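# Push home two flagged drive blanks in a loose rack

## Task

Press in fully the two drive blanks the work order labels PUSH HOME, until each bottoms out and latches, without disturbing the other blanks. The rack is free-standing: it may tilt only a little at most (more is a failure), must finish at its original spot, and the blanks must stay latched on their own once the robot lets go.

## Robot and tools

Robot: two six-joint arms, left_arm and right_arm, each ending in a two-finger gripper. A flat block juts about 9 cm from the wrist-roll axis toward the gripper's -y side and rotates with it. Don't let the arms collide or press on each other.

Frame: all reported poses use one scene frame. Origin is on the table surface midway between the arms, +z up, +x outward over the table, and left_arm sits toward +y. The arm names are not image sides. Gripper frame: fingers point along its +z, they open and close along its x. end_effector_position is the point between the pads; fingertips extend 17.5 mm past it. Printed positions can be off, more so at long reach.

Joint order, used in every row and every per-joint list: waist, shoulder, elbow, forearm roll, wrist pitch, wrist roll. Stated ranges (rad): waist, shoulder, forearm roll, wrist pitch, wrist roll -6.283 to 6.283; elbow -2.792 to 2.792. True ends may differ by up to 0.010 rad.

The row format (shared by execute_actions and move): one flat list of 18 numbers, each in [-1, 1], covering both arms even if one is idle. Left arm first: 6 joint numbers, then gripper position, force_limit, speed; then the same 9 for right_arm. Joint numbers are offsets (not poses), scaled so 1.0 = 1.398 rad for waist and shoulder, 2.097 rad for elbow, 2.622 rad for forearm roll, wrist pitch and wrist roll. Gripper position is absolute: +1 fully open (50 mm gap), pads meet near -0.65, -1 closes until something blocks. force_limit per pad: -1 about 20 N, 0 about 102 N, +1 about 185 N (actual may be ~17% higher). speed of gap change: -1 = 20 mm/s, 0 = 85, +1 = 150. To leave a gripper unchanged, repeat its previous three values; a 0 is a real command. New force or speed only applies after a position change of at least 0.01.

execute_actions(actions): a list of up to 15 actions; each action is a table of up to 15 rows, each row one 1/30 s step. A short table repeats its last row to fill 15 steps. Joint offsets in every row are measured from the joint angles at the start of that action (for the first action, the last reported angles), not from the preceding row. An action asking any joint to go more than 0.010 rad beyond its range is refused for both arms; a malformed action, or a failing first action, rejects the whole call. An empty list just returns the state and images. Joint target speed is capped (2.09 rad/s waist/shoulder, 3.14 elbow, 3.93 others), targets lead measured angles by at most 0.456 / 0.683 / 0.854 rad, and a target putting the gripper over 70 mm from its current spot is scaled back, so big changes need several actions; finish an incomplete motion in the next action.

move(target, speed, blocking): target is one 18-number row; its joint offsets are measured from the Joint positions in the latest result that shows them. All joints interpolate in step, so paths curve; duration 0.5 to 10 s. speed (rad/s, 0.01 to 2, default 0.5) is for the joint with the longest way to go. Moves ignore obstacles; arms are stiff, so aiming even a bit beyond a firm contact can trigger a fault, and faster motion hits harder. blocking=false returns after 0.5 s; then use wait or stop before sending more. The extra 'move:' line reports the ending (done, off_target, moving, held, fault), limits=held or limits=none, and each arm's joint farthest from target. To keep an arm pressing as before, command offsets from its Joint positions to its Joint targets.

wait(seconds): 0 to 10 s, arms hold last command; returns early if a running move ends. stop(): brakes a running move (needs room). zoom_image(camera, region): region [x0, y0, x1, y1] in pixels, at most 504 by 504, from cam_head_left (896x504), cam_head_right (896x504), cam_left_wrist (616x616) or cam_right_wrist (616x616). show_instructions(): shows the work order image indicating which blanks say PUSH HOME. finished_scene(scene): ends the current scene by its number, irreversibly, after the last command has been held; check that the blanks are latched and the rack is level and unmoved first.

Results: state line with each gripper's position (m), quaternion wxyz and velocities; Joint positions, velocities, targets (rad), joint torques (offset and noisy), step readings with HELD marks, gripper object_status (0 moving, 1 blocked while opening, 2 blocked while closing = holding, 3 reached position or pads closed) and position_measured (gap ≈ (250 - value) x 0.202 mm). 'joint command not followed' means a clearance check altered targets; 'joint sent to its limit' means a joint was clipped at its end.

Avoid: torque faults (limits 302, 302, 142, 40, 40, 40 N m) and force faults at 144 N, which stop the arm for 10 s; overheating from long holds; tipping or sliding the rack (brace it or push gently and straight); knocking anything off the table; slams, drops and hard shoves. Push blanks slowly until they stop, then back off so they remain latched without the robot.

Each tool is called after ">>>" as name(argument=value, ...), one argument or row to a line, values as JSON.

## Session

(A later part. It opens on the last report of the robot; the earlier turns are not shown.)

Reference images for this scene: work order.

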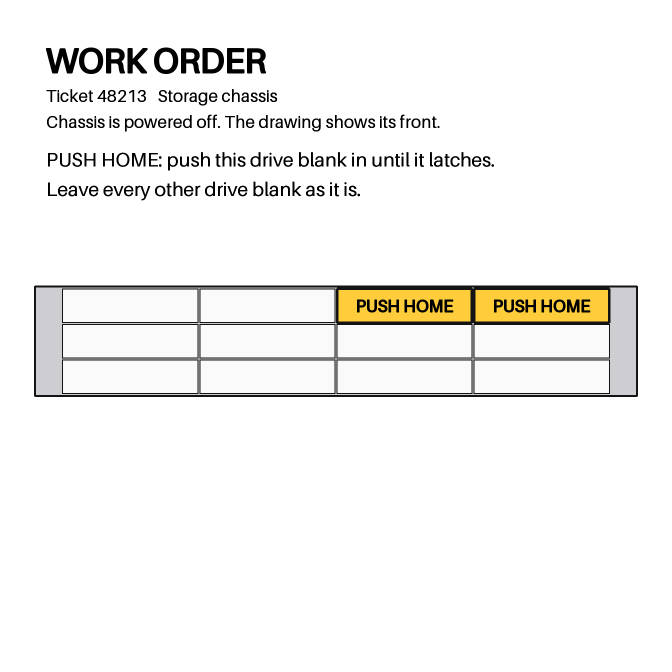

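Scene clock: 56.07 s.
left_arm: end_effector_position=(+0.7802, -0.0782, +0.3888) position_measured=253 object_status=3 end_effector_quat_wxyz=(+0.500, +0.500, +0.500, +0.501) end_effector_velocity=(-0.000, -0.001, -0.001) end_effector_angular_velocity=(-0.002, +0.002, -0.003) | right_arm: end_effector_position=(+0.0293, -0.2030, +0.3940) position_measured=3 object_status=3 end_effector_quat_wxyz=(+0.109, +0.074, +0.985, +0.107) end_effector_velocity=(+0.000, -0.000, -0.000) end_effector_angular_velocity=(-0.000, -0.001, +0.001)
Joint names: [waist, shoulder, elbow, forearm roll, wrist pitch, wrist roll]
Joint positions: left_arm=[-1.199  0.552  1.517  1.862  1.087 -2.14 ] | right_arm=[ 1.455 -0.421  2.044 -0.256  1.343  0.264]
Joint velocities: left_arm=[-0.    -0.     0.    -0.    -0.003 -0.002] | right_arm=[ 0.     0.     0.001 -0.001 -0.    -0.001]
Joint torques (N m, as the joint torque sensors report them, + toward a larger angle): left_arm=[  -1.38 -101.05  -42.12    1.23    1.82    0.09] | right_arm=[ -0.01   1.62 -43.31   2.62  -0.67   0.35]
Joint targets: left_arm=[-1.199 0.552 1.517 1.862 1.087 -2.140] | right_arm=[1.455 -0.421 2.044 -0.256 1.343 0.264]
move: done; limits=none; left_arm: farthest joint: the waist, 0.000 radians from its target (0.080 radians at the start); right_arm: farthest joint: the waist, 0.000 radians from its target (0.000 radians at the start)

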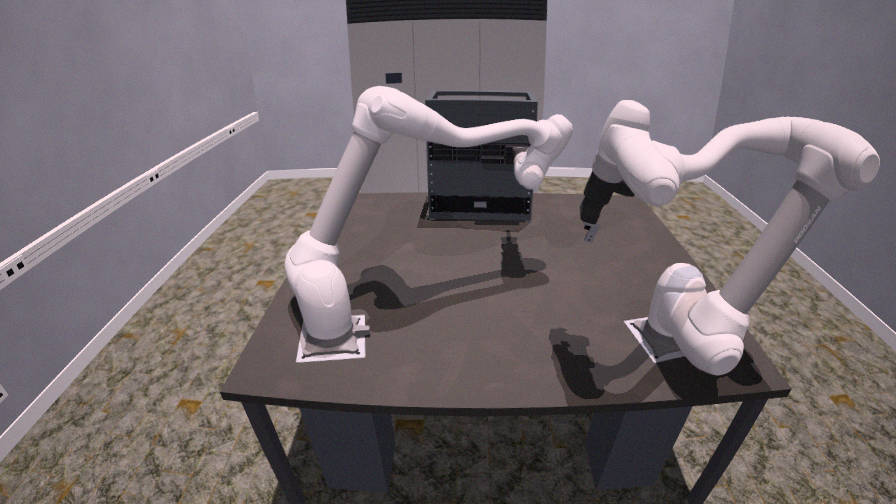

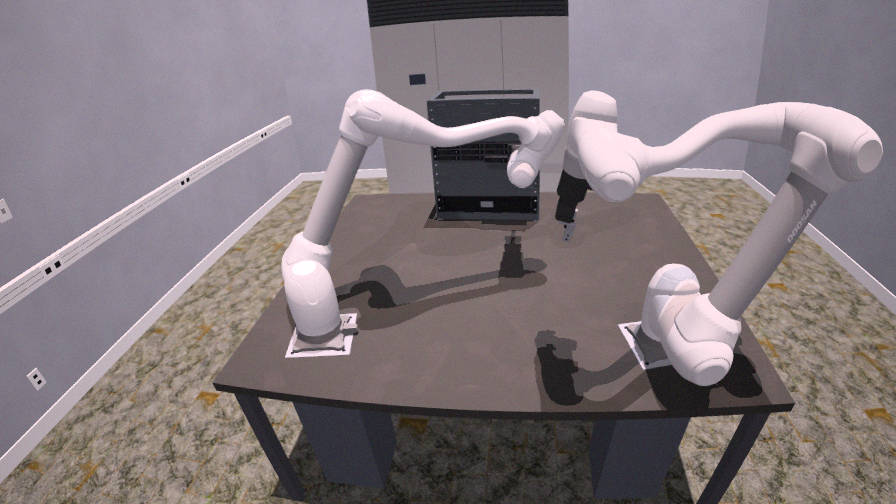

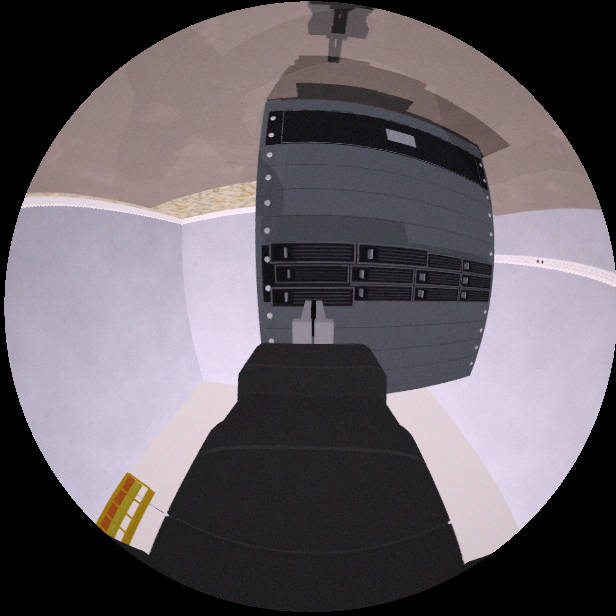

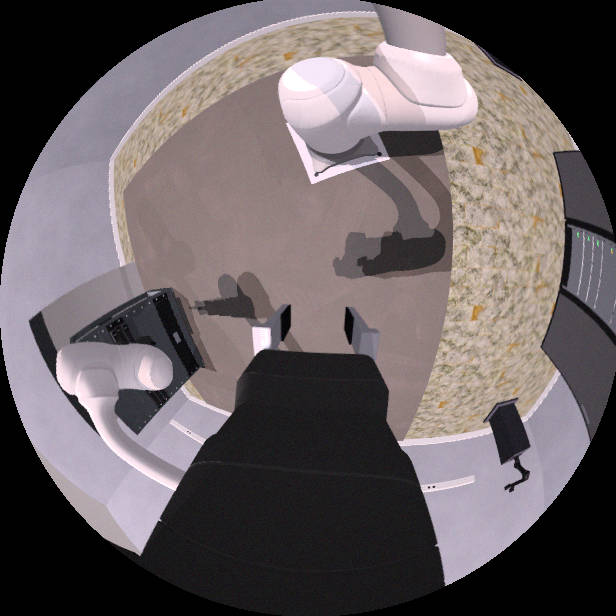

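>>> move(
  target=[0.0562,0.0494,-0.0557,0.0082,-0.0309,0.011,-1,0,0,0,0,0,0,0,0,1,0,0],
  speed=0.04,
)

Scene clock: 63.73 s.
left_arm: end_effector_position=(+0.8602, -0.0782, +0.3888) position_measured=253 object_status=3 end_effector_quat_wxyz=(+0.500, +0.500, +0.500, +0.501) end_effector_velocity=(+0.000, -0.000, +0.001) end_effector_angular_velocity=(-0.001, -0.001, -0.000) | right_arm: end_effector_position=(+0.0293, -0.2030, +0.3940) position_measured=3 object_status=3 end_effector_quat_wxyz=(+0.109, +0.074, +0.985, +0.107) end_effector_velocity=(+0.000, -0.000, -0.000) end_effector_angular_velocity=(-0.001, -0.000, +0.000)
Joint names: [waist, shoulder, elbow, forearm roll, wrist pitch, wrist roll]
Joint positions: left_arm=[-1.121  0.621  1.4    1.884  1.006 -2.112] | right_arm=[ 1.455 -0.421  2.044 -0.256  1.343  0.264]
Joint velocities: left_arm=[-0.    -0.    -0.001  0.     0.    -0.   ] | right_arm=[ 0.    -0.     0.     0.     0.001 -0.   ]
Joint torques (N m, as the joint torque sensors report them, + toward a larger angle): left_arm=[   7.06 -108.22  -44.22    0.78    2.29    0.15] | right_arm=[ -0.58   0.96 -42.53   2.23  -0.73   0.06]
Joint targets: left_arm=[-1.121 0.621 1.400 1.884 1.006 -2.112] | right_arm=[1.455 -0.421 2.044 -0.256 1.343 0.264]
move: done; limits=none; left_arm: farthest joint: the waist, 0.000 radians from its target (0.079 radians at the start); right_arm: farthest joint: the waist, 0.000 radians from its target (0.000 radians at the start)

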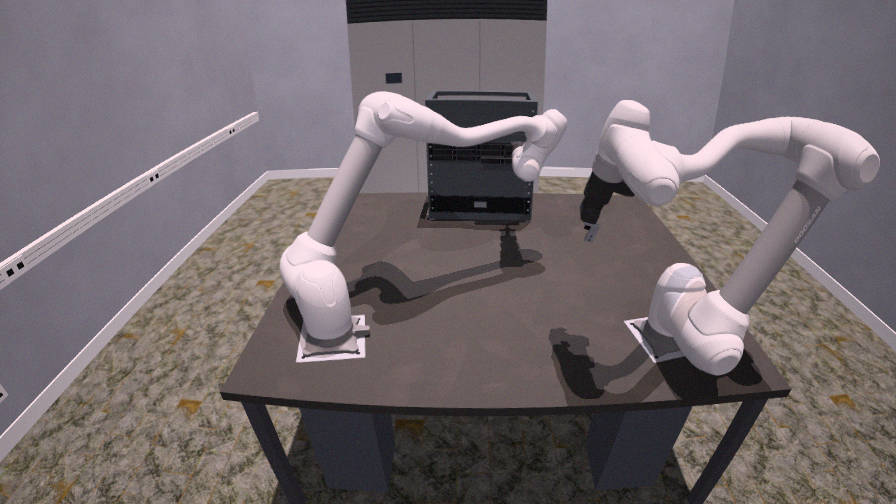

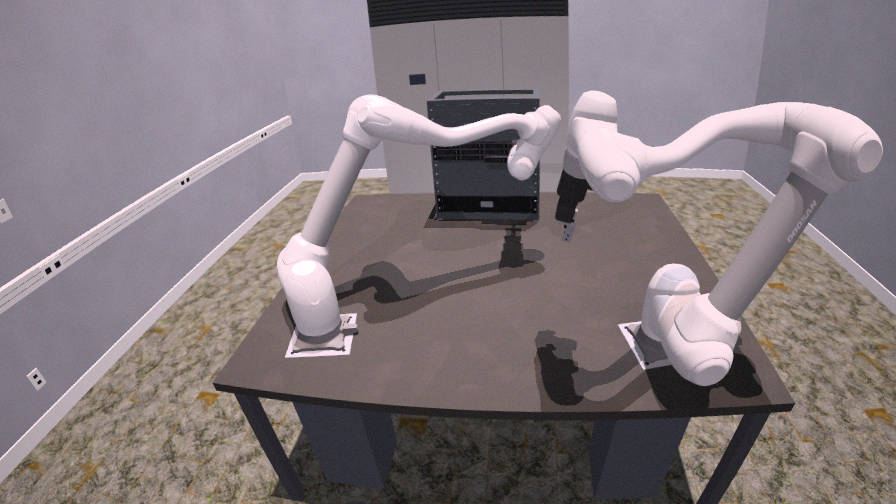

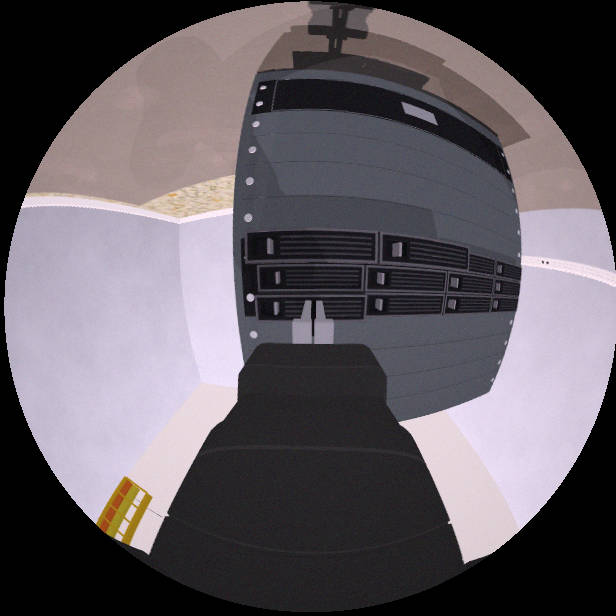

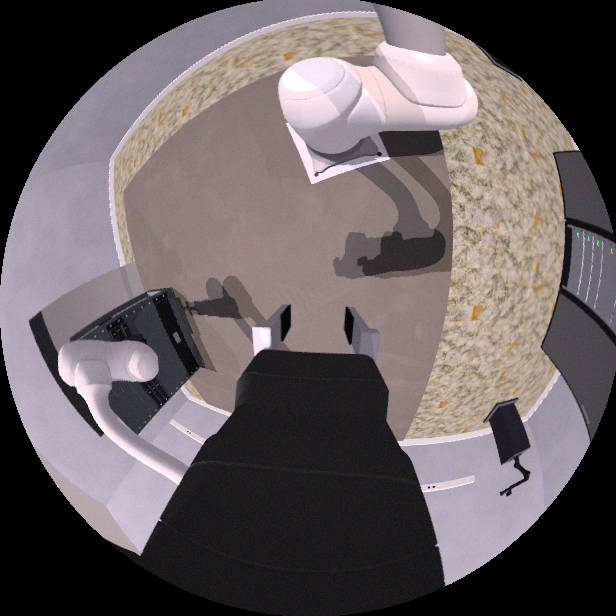

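>>> move(
  target=[0.0057,0.0051,-0.0058,0.0008,-0.003,0.001,-1,0,0,0,0,0,0,0,0,1,0,0],
  speed=0.015,
)

>>> move(
  target=[0.0014,0.0013,-0.0014,0.0002,-0.0008,0.0003,-1,0,0,0,0,0,0,0,0,1,0,0],
  speed=0.01,
)

>>> move(
  target=[0.0014,0.0013,-0.0014,0.0002,-0.0008,0.0003,-1,0,0,0,0,0,0,0,0,1,0,0],
  speed=0.01,
)

Scene clock: 66.57 s.
left_arm: end_effector_position=(+0.8684, -0.0776, +0.3889) position_measured=253 object_status=3 end_effector_quat_wxyz=(+0.500, +0.500, +0.500, +0.501) end_effector_velocity=(+0.000, -0.000, -0.000) end_effector_angular_velocity=(+0.000, +0.001, -0.001) | right_arm: end_effector_position=(+0.0293, -0.2030, +0.3940) position_measured=3 object_status=3 end_effector_quat_wxyz=(+0.109, +0.074, +0.985, +0.107) end_effector_velocity=(+0.000, +0.000, +0.000) end_effector_angular_velocity=(+0.001, -0.001, +0.000)
Joint names: [waist, shoulder, elbow, forearm roll, wrist pitch, wrist roll]
Joint positions: left_arm=[-1.113  0.628  1.388  1.886  0.998 -2.109] | right_arm=[ 1.455 -0.421  2.044 -0.256  1.343  0.264]
Joint velocities: left_arm=[ 0.     0.    -0.     0.    -0.002  0.   ] | right_arm=[ 0.    -0.    -0.    -0.001 -0.001  0.   ]
Joint torques (N m, as the joint torque sensors report them, + toward a larger angle): left_arm=[   7.92 -108.56  -44.51    0.48    2.47   -0.19] | right_arm=[  0.66   0.63 -43.93   2.4   -0.77   0.27]
Joint targets: left_arm=[-1.113 0.628 1.388 1.886 0.998 -2.109] | right_arm=[1.455 -0.421 2.044 -0.256 1.343 0.264]
move: done; limits=none; left_arm: farthest joint: the waist, 0.000 radians from its target (0.008 radians at the start); right_arm: farthest joint: the waist, 0.000 radians from its target (0.000 radians at the start)

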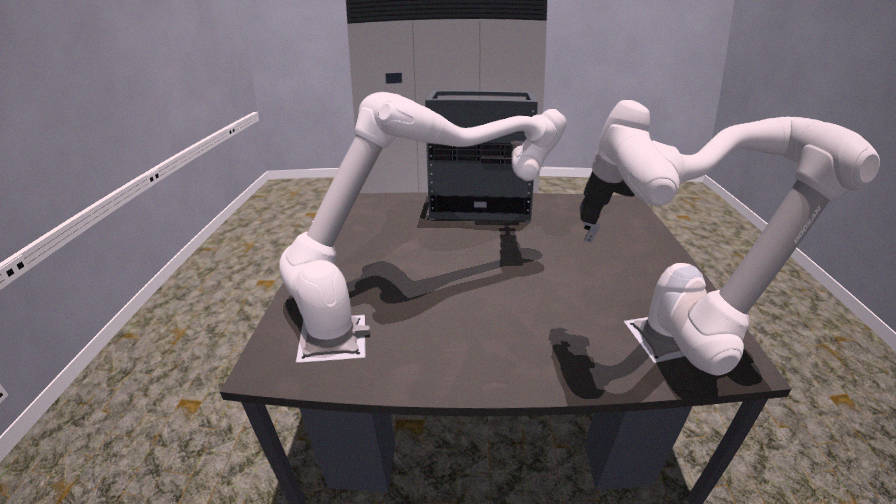

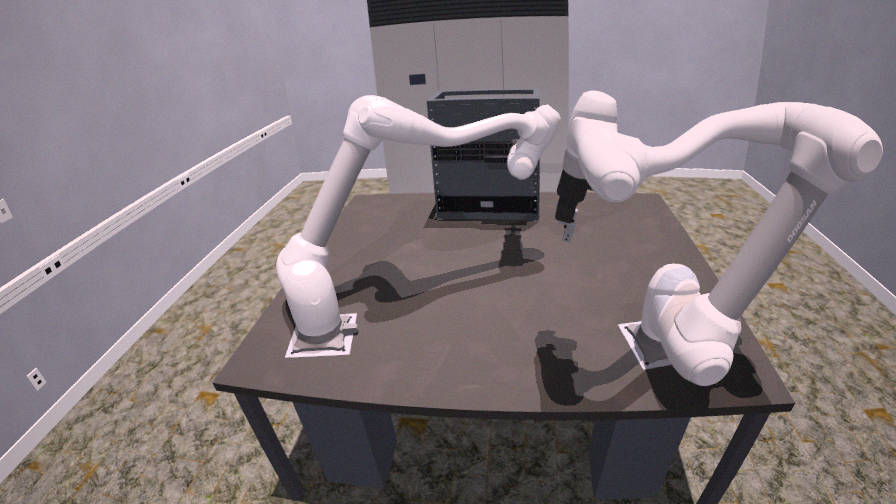

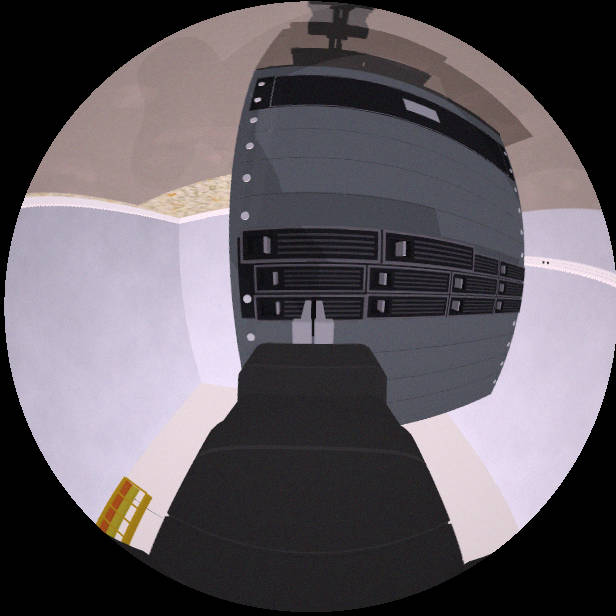

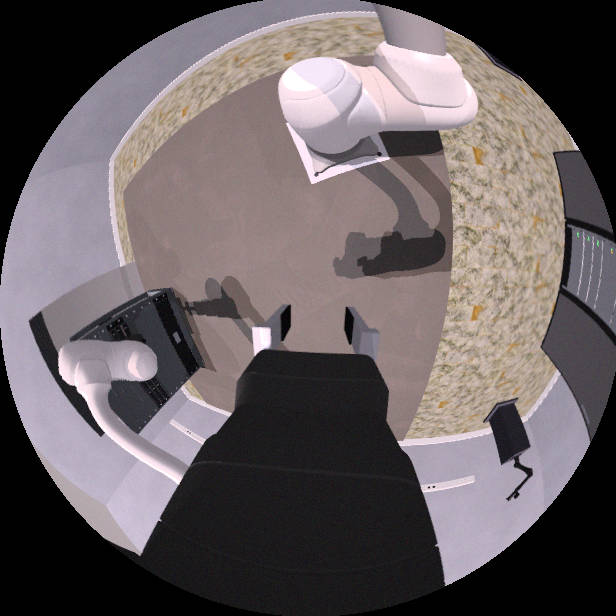

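Scene clock: 67.27 s.
left_arm: end_effector_position=(+0.8705, -0.0775, +0.3888) position_measured=253 object_status=3 end_effector_quat_wxyz=(+0.500, +0.500, +0.500, +0.501) end_effector_velocity=(+0.000, +0.000, +0.001) end_effector_angular_velocity=(-0.002, -0.001, +0.000) | right_arm: end_effector_position=(+0.0293, -0.2030, +0.3940) position_measured=3 object_status=3 end_effector_quat_wxyz=(+0.109, +0.074, +0.985, +0.107) end_effector_velocity=(+0.000, -0.000, -0.000) end_effector_angular_velocity=(-0.000, -0.000, -0.000)
Joint names: [waist, shoulder, elbow, forearm roll, wrist pitch, wrist roll]
Joint positions: left_arm=[-1.111  0.63   1.385  1.887  0.996 -2.108] | right_arm=[ 1.455 -0.421  2.044 -0.256  1.343  0.264]
Joint velocities: left_arm=[ 0.    -0.    -0.001 -0.    -0.    -0.   ] | right_arm=[ 0.  0.  0. -0.  0. -0.]
Joint torques (N m, as the joint torque sensors report them, + toward a larger angle): left_arm=[   8.88 -106.86  -43.69    0.4     2.51   -0.11] | right_arm=[ -0.67   1.67 -43.26   2.49  -0.79   0.22]
Joint targets: left_arm=[-1.111 0.630 1.385 1.887 0.996 -2.108] | right_arm=[1.455 -0.421 2.044 -0.256 1.343 0.264]
move: done; limits=none; left_arm: farthest joint: the waist, 0.000 radians from its target (0.002 radians at the start); right_arm: farthest joint: the waist, 0.000 radians from its target (0.000 radians at the start)

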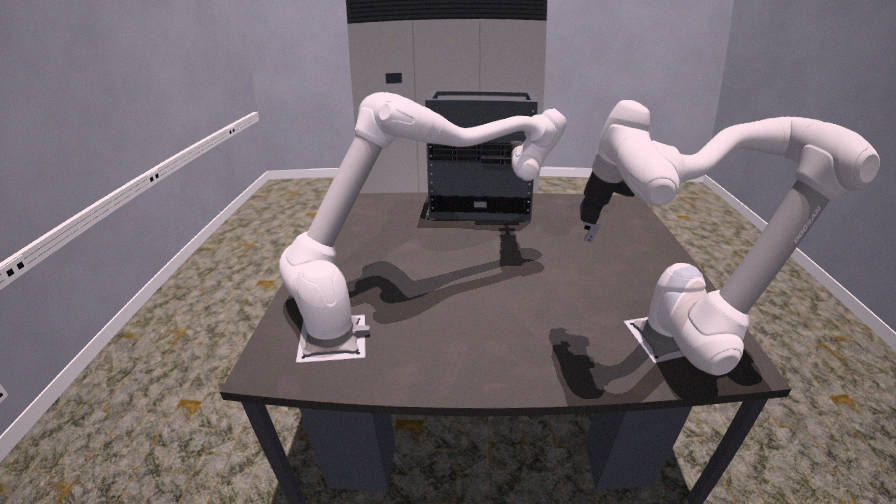

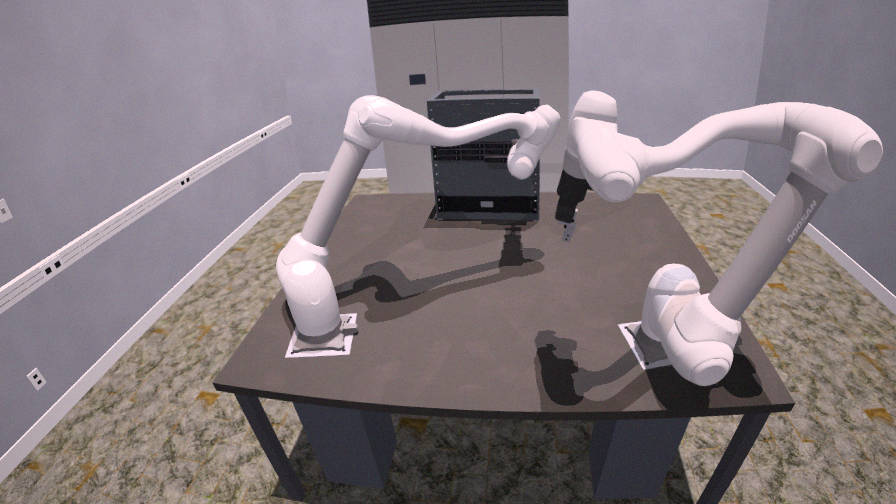

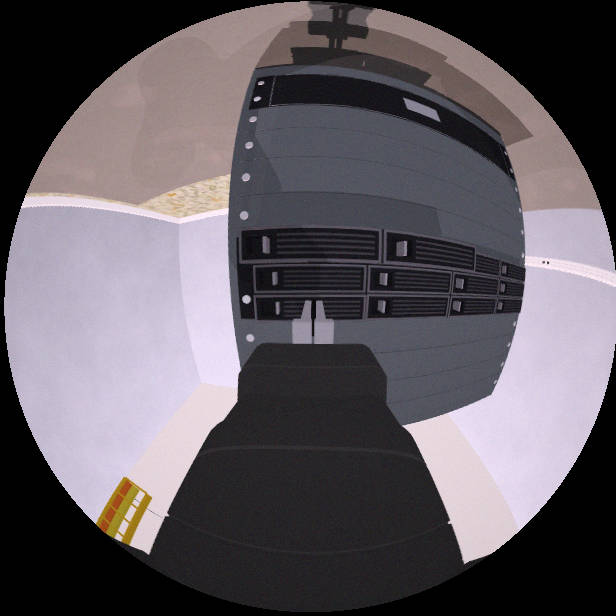

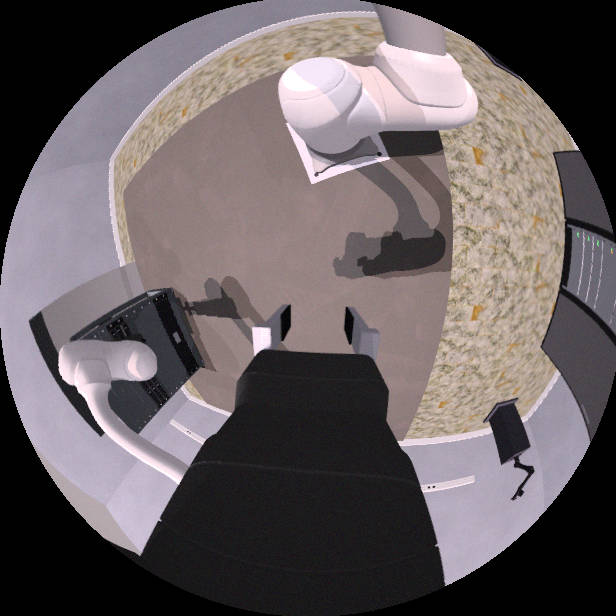

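Scene clock: 67.97 s.
left_arm: end_effector_position=(+0.8725, -0.0774, +0.3887) position_measured=253 object_status=3 end_effector_quat_wxyz=(+0.500, +0.500, +0.499, +0.501) end_effector_velocity=(-0.000, +0.000, +0.000) end_effector_angular_velocity=(-0.000, -0.000, +0.001) | right_arm: end_effector_position=(+0.0293, -0.2030, +0.3940) position_measured=3 object_status=3 end_effector_quat_wxyz=(+0.109, +0.074, +0.985, +0.107) end_effector_velocity=(+0.000, -0.000, +0.000) end_effector_angular_velocity=(-0.001, -0.000, -0.000)
Joint names: [waist, shoulder, elbow, forearm roll, wrist pitch, wrist roll]
Joint positions: left_arm=[-1.109  0.632  1.382  1.887  0.994 -2.107] | right_arm=[ 1.455 -0.421  2.044 -0.256  1.343  0.264]
Joint velocities: left_arm=[-0.    -0.    -0.    -0.     0.001  0.   ] | right_arm=[-0.     0.    -0.    -0.     0.001  0.   ]
Joint torques (N m, as the joint torque sensors report them, + toward a larger angle): left_arm=[   8.62 -107.18  -43.3     0.35    2.38   -0.07] | right_arm=[  0.17   1.34 -43.08   2.6   -0.72   0.39]
Joint targets: left_arm=[-1.109 0.632 1.382 1.887 0.994 -2.107] | right_arm=[1.455 -0.421 2.044 -0.256 1.343 0.264]
move: done; limits=none; left_arm: farthest joint: the waist, 0.000 radians from its target (0.002 radians at the start); right_arm: farthest joint: the waist, 0.000 radians from its target (0.000 radians at the start)

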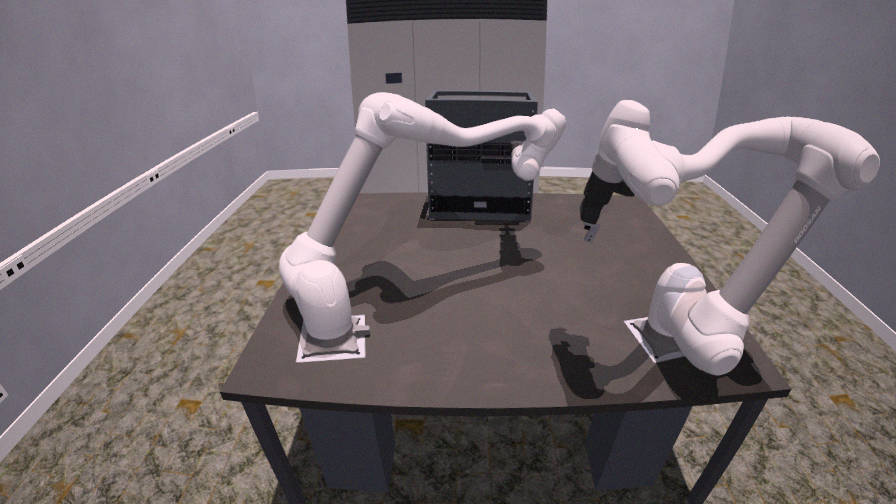

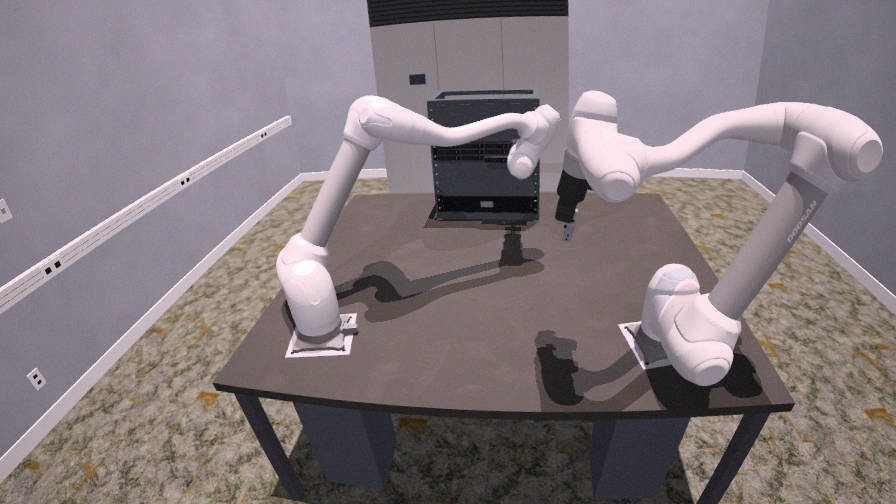

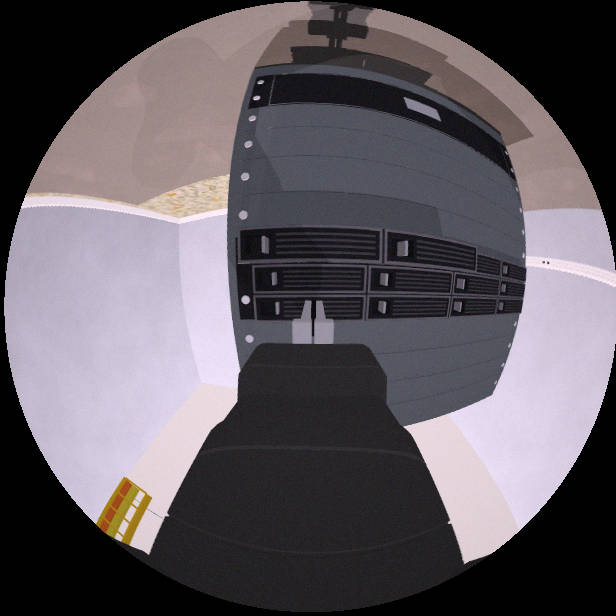

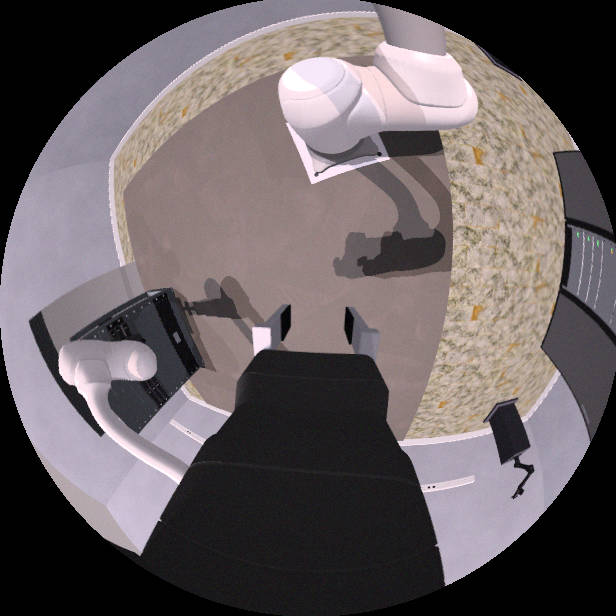

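>>> move(
  target=[0.0014,0.0013,-0.0014,0.0002,-0.0008,0.0003,-1,0,0,0,0,0,0,0,0,1,0,0],
  speed=0.01,
)

>>> move(
  target=[0.0014,0.0013,-0.0014,0.0002,-0.0008,0.0003,-1,0,0,0,0,0,0,0,0,1,0,0],
  speed=0.01,
)

Scene clock: 69.57 s.
left_arm: end_effector_position=(+0.8744, -0.0773, +0.3886) position_measured=253 object_status=3 end_effector_quat_wxyz=(+0.500, +0.500, +0.499, +0.501) end_effector_velocity=(+0.000, +0.000, +0.000) end_effector_angular_velocity=(+0.002, -0.001, +0.001) | right_arm: end_effector_position=(+0.0293, -0.2030, +0.3940) position_measured=3 object_status=3 end_effector_quat_wxyz=(+0.109, +0.074, +0.985, +0.107) end_effector_velocity=(+0.000, +0.000, +0.000) end_effector_angular_velocity=(+0.001, -0.001, +0.000)
Joint names: [waist, shoulder, elbow, forearm roll, wrist pitch, wrist roll]
Joint positions: left_arm=[-1.107  0.634  1.379  1.888  0.991 -2.107] | right_arm=[ 1.455 -0.421  2.044 -0.256  1.343  0.264]
Joint velocities: left_arm=[ 0.    -0.     0.     0.     0.001  0.002] | right_arm=[ 0.     0.    -0.    -0.001 -0.001  0.   ]
Joint torques (N m, as the joint torque sensors report them, + toward a larger angle): left_arm=[  21.82 -100.7   -46.18    0.74    1.38   -0.19] | right_arm=[ -0.33   2.01 -42.57   2.63  -0.67   0.15]
Joint targets: left_arm=[-1.107 0.634 1.379 1.888 0.991 -2.107] | right_arm=[1.455 -0.421 2.044 -0.256 1.343 0.264]
move: done; limits=none; left_arm: farthest joint: the waist, 0.000 radians from its target (0.002 radians at the start); right_arm: farthest joint: the waist, 0.000 radians from its target (0.000 radians at the start)

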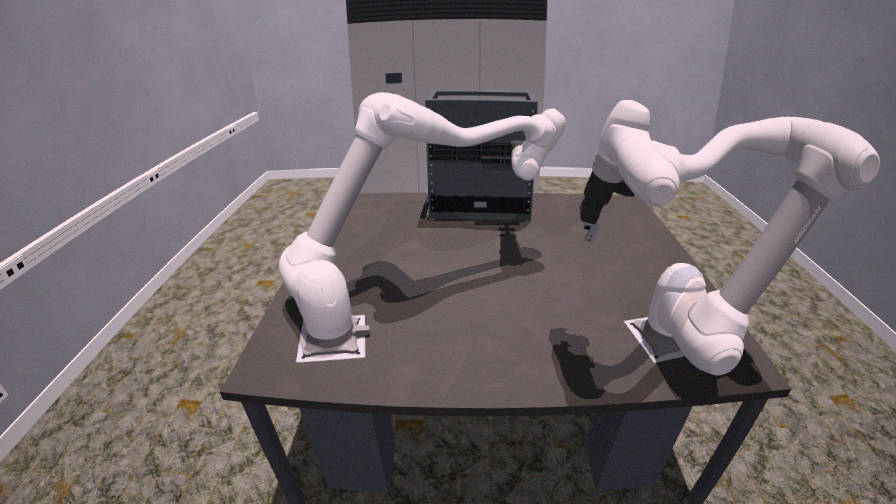

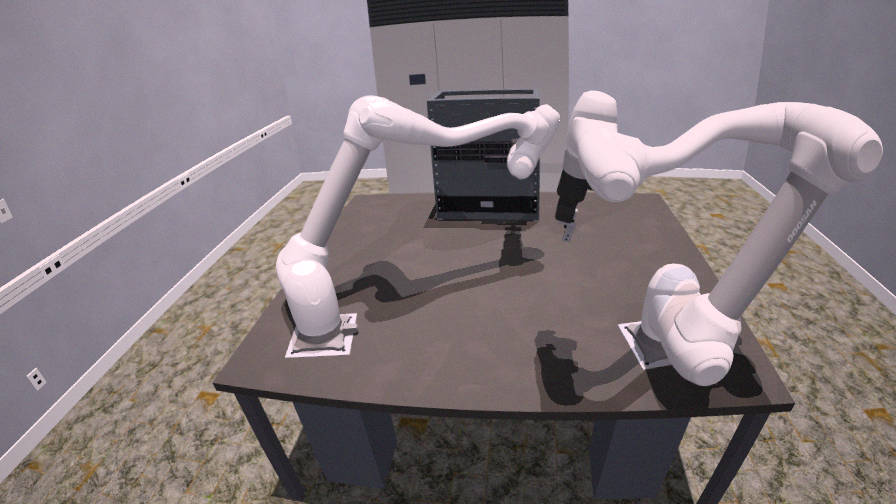

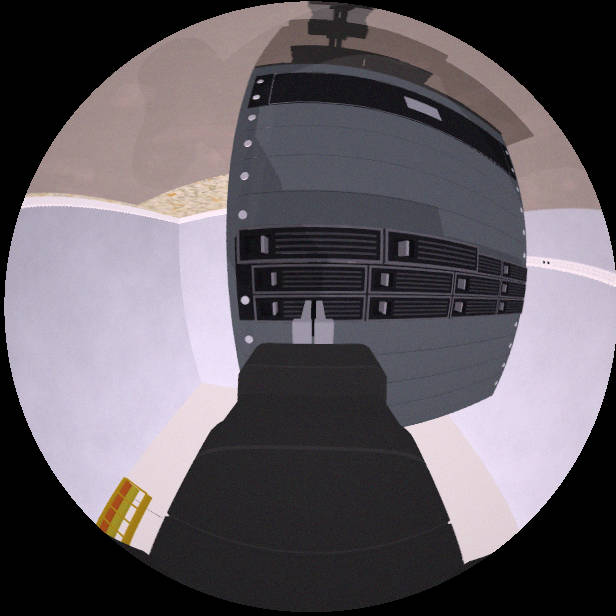

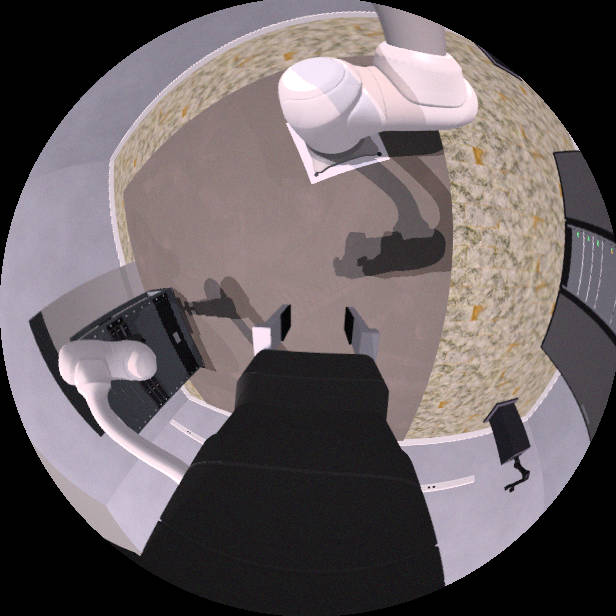

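Scene clock: 70.27 s.
left_arm: end_effector_position=(+0.8764, -0.0774, +0.3886) position_measured=253 object_status=3 end_effector_quat_wxyz=(+0.500, +0.500, +0.499, +0.501) end_effector_velocity=(+0.000, +0.000, -0.001) end_effector_angular_velocity=(+0.001, +0.001, -0.000) | right_arm: end_effector_position=(+0.0293, -0.2030, +0.3940) position_measured=3 object_status=3 end_effector_quat_wxyz=(+0.109, +0.074, +0.985, +0.107) end_effector_velocity=(-0.001, +0.000, -0.000) end_effector_angular_velocity=(+0.000, +0.002, -0.000)
Joint names: [waist, shoulder, elbow, forearm roll, wrist pitch, wrist roll]
Joint positions: left_arm=[-1.105  0.635  1.376  1.888  0.989 -2.106] | right_arm=[ 1.455 -0.421  2.044 -0.256  1.343  0.264]
Joint velocities: left_arm=[ 0.     0.     0.     0.    -0.001  0.   ] | right_arm=[ 0.     0.    -0.     0.002 -0.     0.   ]
Joint torques (N m, as the joint torque sensors report them, + toward a larger angle): left_arm=[ 70.24 -73.68 -57.4    1.75  -3.75  -0.68] | right_arm=[ -0.8    2.13 -42.97   2.54  -0.76   0.45]
Joint targets: left_arm=[-1.105 0.635 1.376 1.888 0.989 -2.106] | right_arm=[1.455 -0.421 2.044 -0.256 1.343 0.264]
move: done; limits=none; left_arm: farthest joint: the shoulder, 0.001 radians from its target (0.002 radians at the start); right_arm: farthest joint: the waist, 0.000 radians from its target (0.000 radians at the start)

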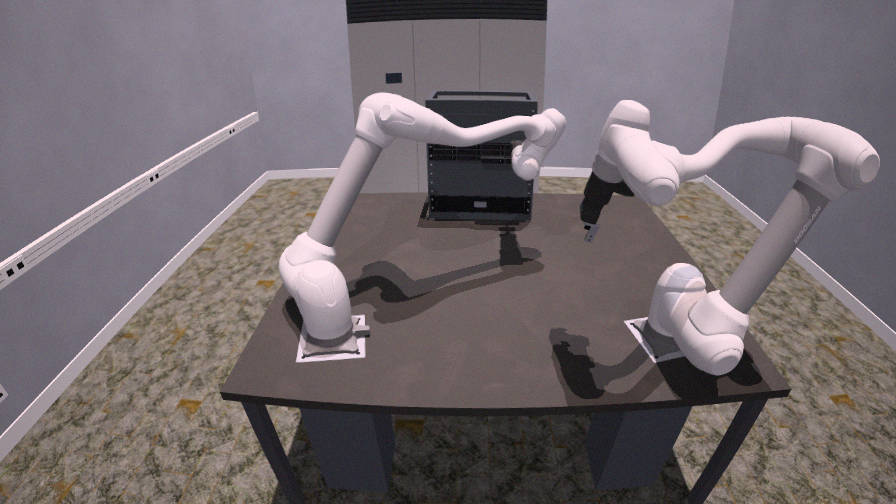

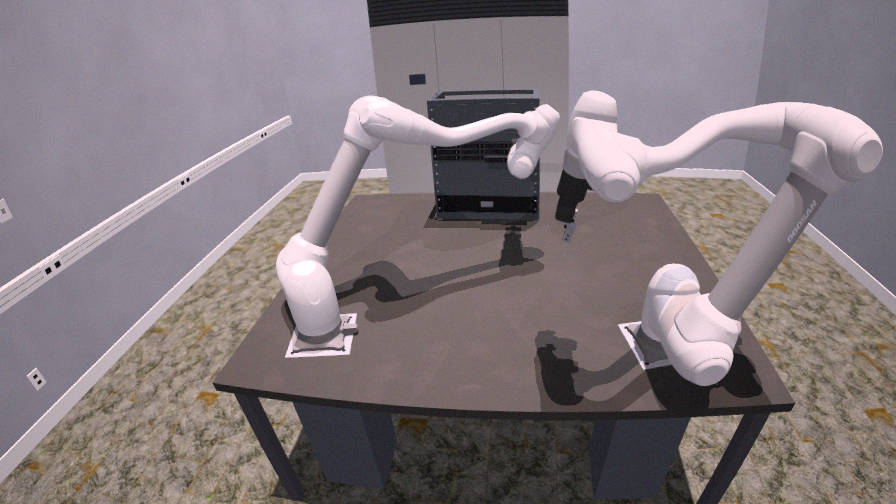

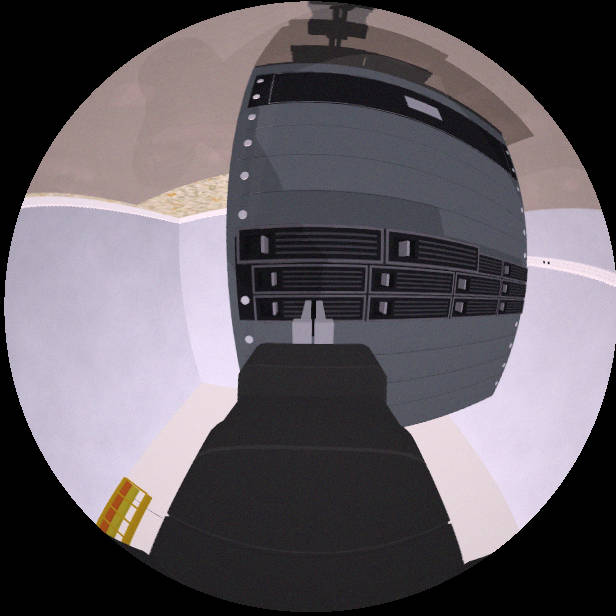

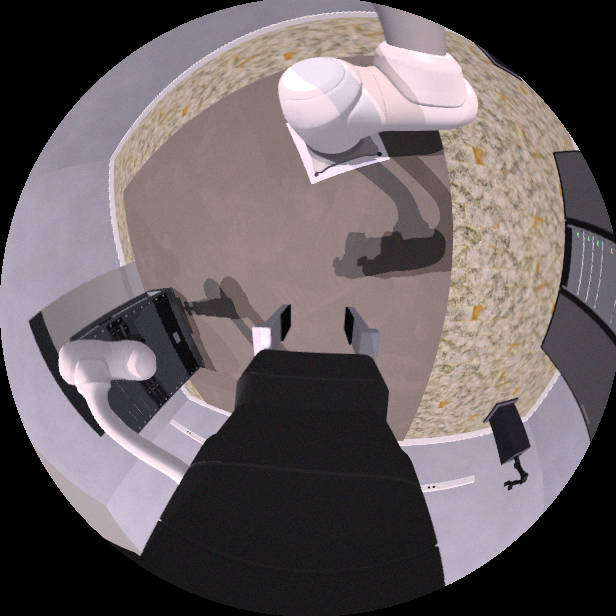

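Hard stop. Back off.

>>> move(
  target=[-0.06,-0.053,0.06,-0.009,0.033,-0.012,-1,0,0,0,0,0,0,0,0,1,0,0],
  speed=0.2,
)

>>> zoom_image(
  camera="cam_left_wrist",
  region=[220, 200, 520, 340],
)

Scene clock: 72.40 s.
left_arm: end_effector_position=(+0.7906, -0.0788, +0.3882) position_measured=253 object_status=3 end_effector_quat_wxyz=(+0.500, +0.500, +0.500, +0.500) end_effector_velocity=(+0.000, +0.001, +0.000) end_effector_angular_velocity=(-0.000, -0.000, +0.001) | right_arm: end_effector_position=(+0.0293, -0.2030, +0.3940) position_measured=3 object_status=3 end_effector_quat_wxyz=(+0.109, +0.074, +0.985, +0.107) end_effector_velocity=(+0.000, -0.000, -0.000) end_effector_angular_velocity=(-0.001, -0.000, -0.001)
Joint names: [waist, shoulder, elbow, forearm roll, wrist pitch, wrist roll]
Joint positions: left_arm=[-1.189  0.561  1.502  1.865  1.076 -2.137] | right_arm=[ 1.455 -0.421  2.044 -0.256  1.343  0.264]
Joint velocities: left_arm=[ 0.    -0.     0.    -0.     0.001 -0.   ] | right_arm=[ 0.    -0.     0.    -0.     0.001  0.   ]
Joint torques (N m, as the joint torque sensors report them, + toward a larger angle): left_arm=[  -0.31 -104.17  -43.08    1.01    2.02   -0.16] | right_arm=[ -0.98   0.31 -43.15   2.32  -0.58   0.34]
Joint targets: left_arm=[-1.189 0.561 1.502 1.865 1.076 -2.137] | right_arm=[1.455 -0.421 2.044 -0.256 1.343 0.264]
move: done; limits=none; left_arm: farthest joint: the waist, 0.000 radians from its target (0.084 radians at the start); right_arm: farthest joint: the waist, 0.000 radians from its target (0.000 radians at the start)

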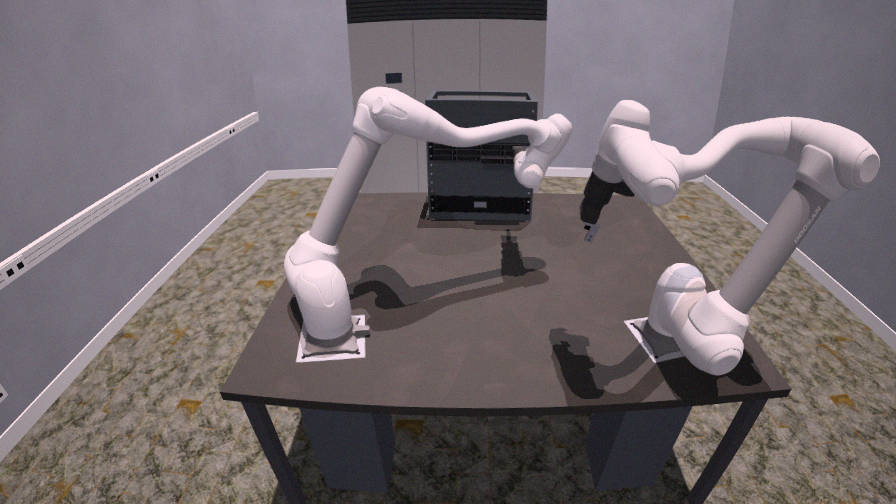

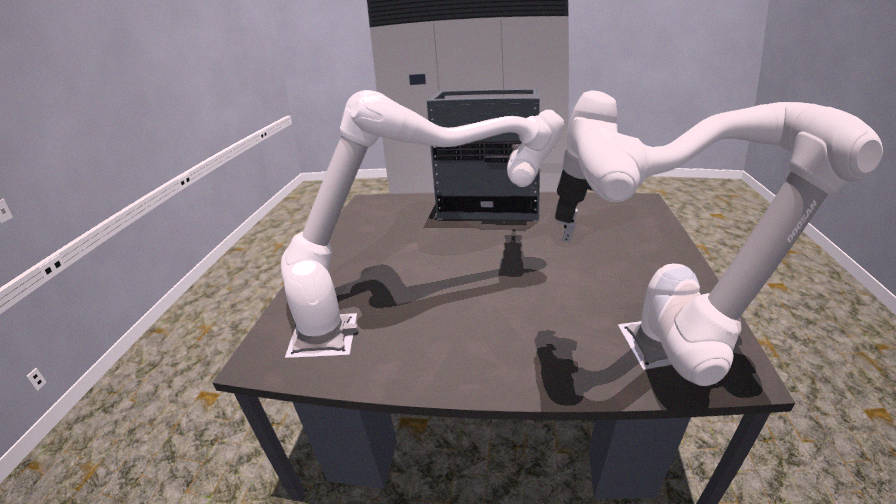

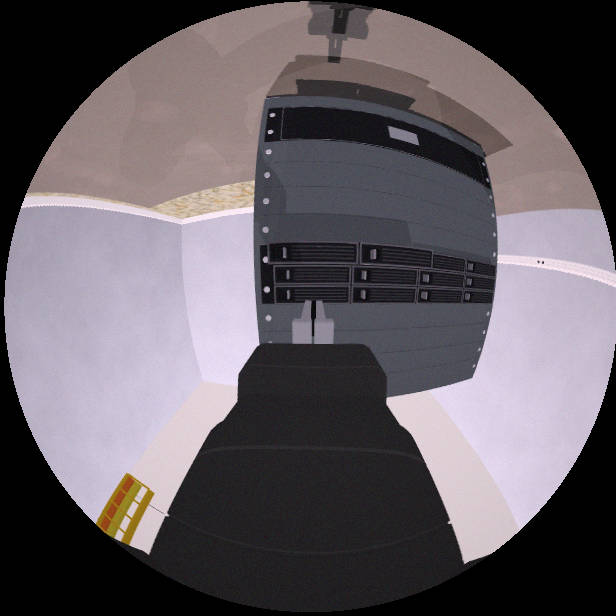

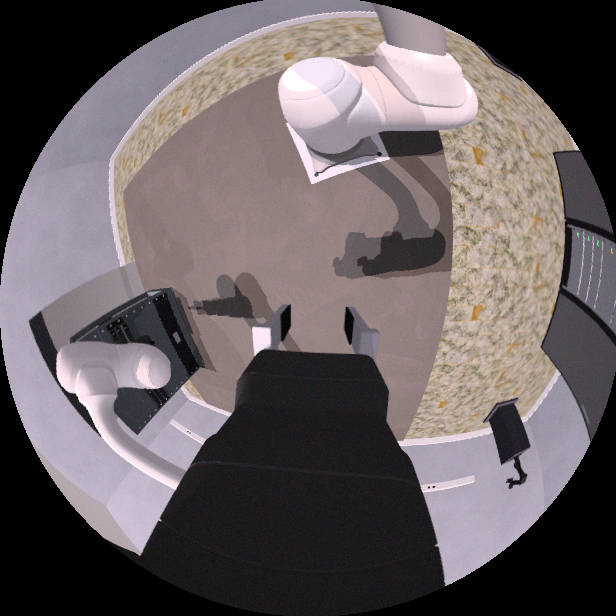

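Region (220, 200, 520, 340) of cam_left_wrist's 616x616 image, scaled by 1.680, with more detail than that image has; it fills the top 235 rows of this view, and the rest is white.

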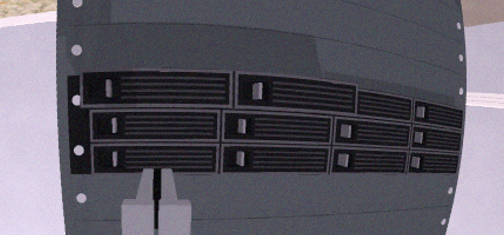

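Both blanks are flush.

>>> finished_scene(
  scene=2,
)

The scene is finished: the task was done.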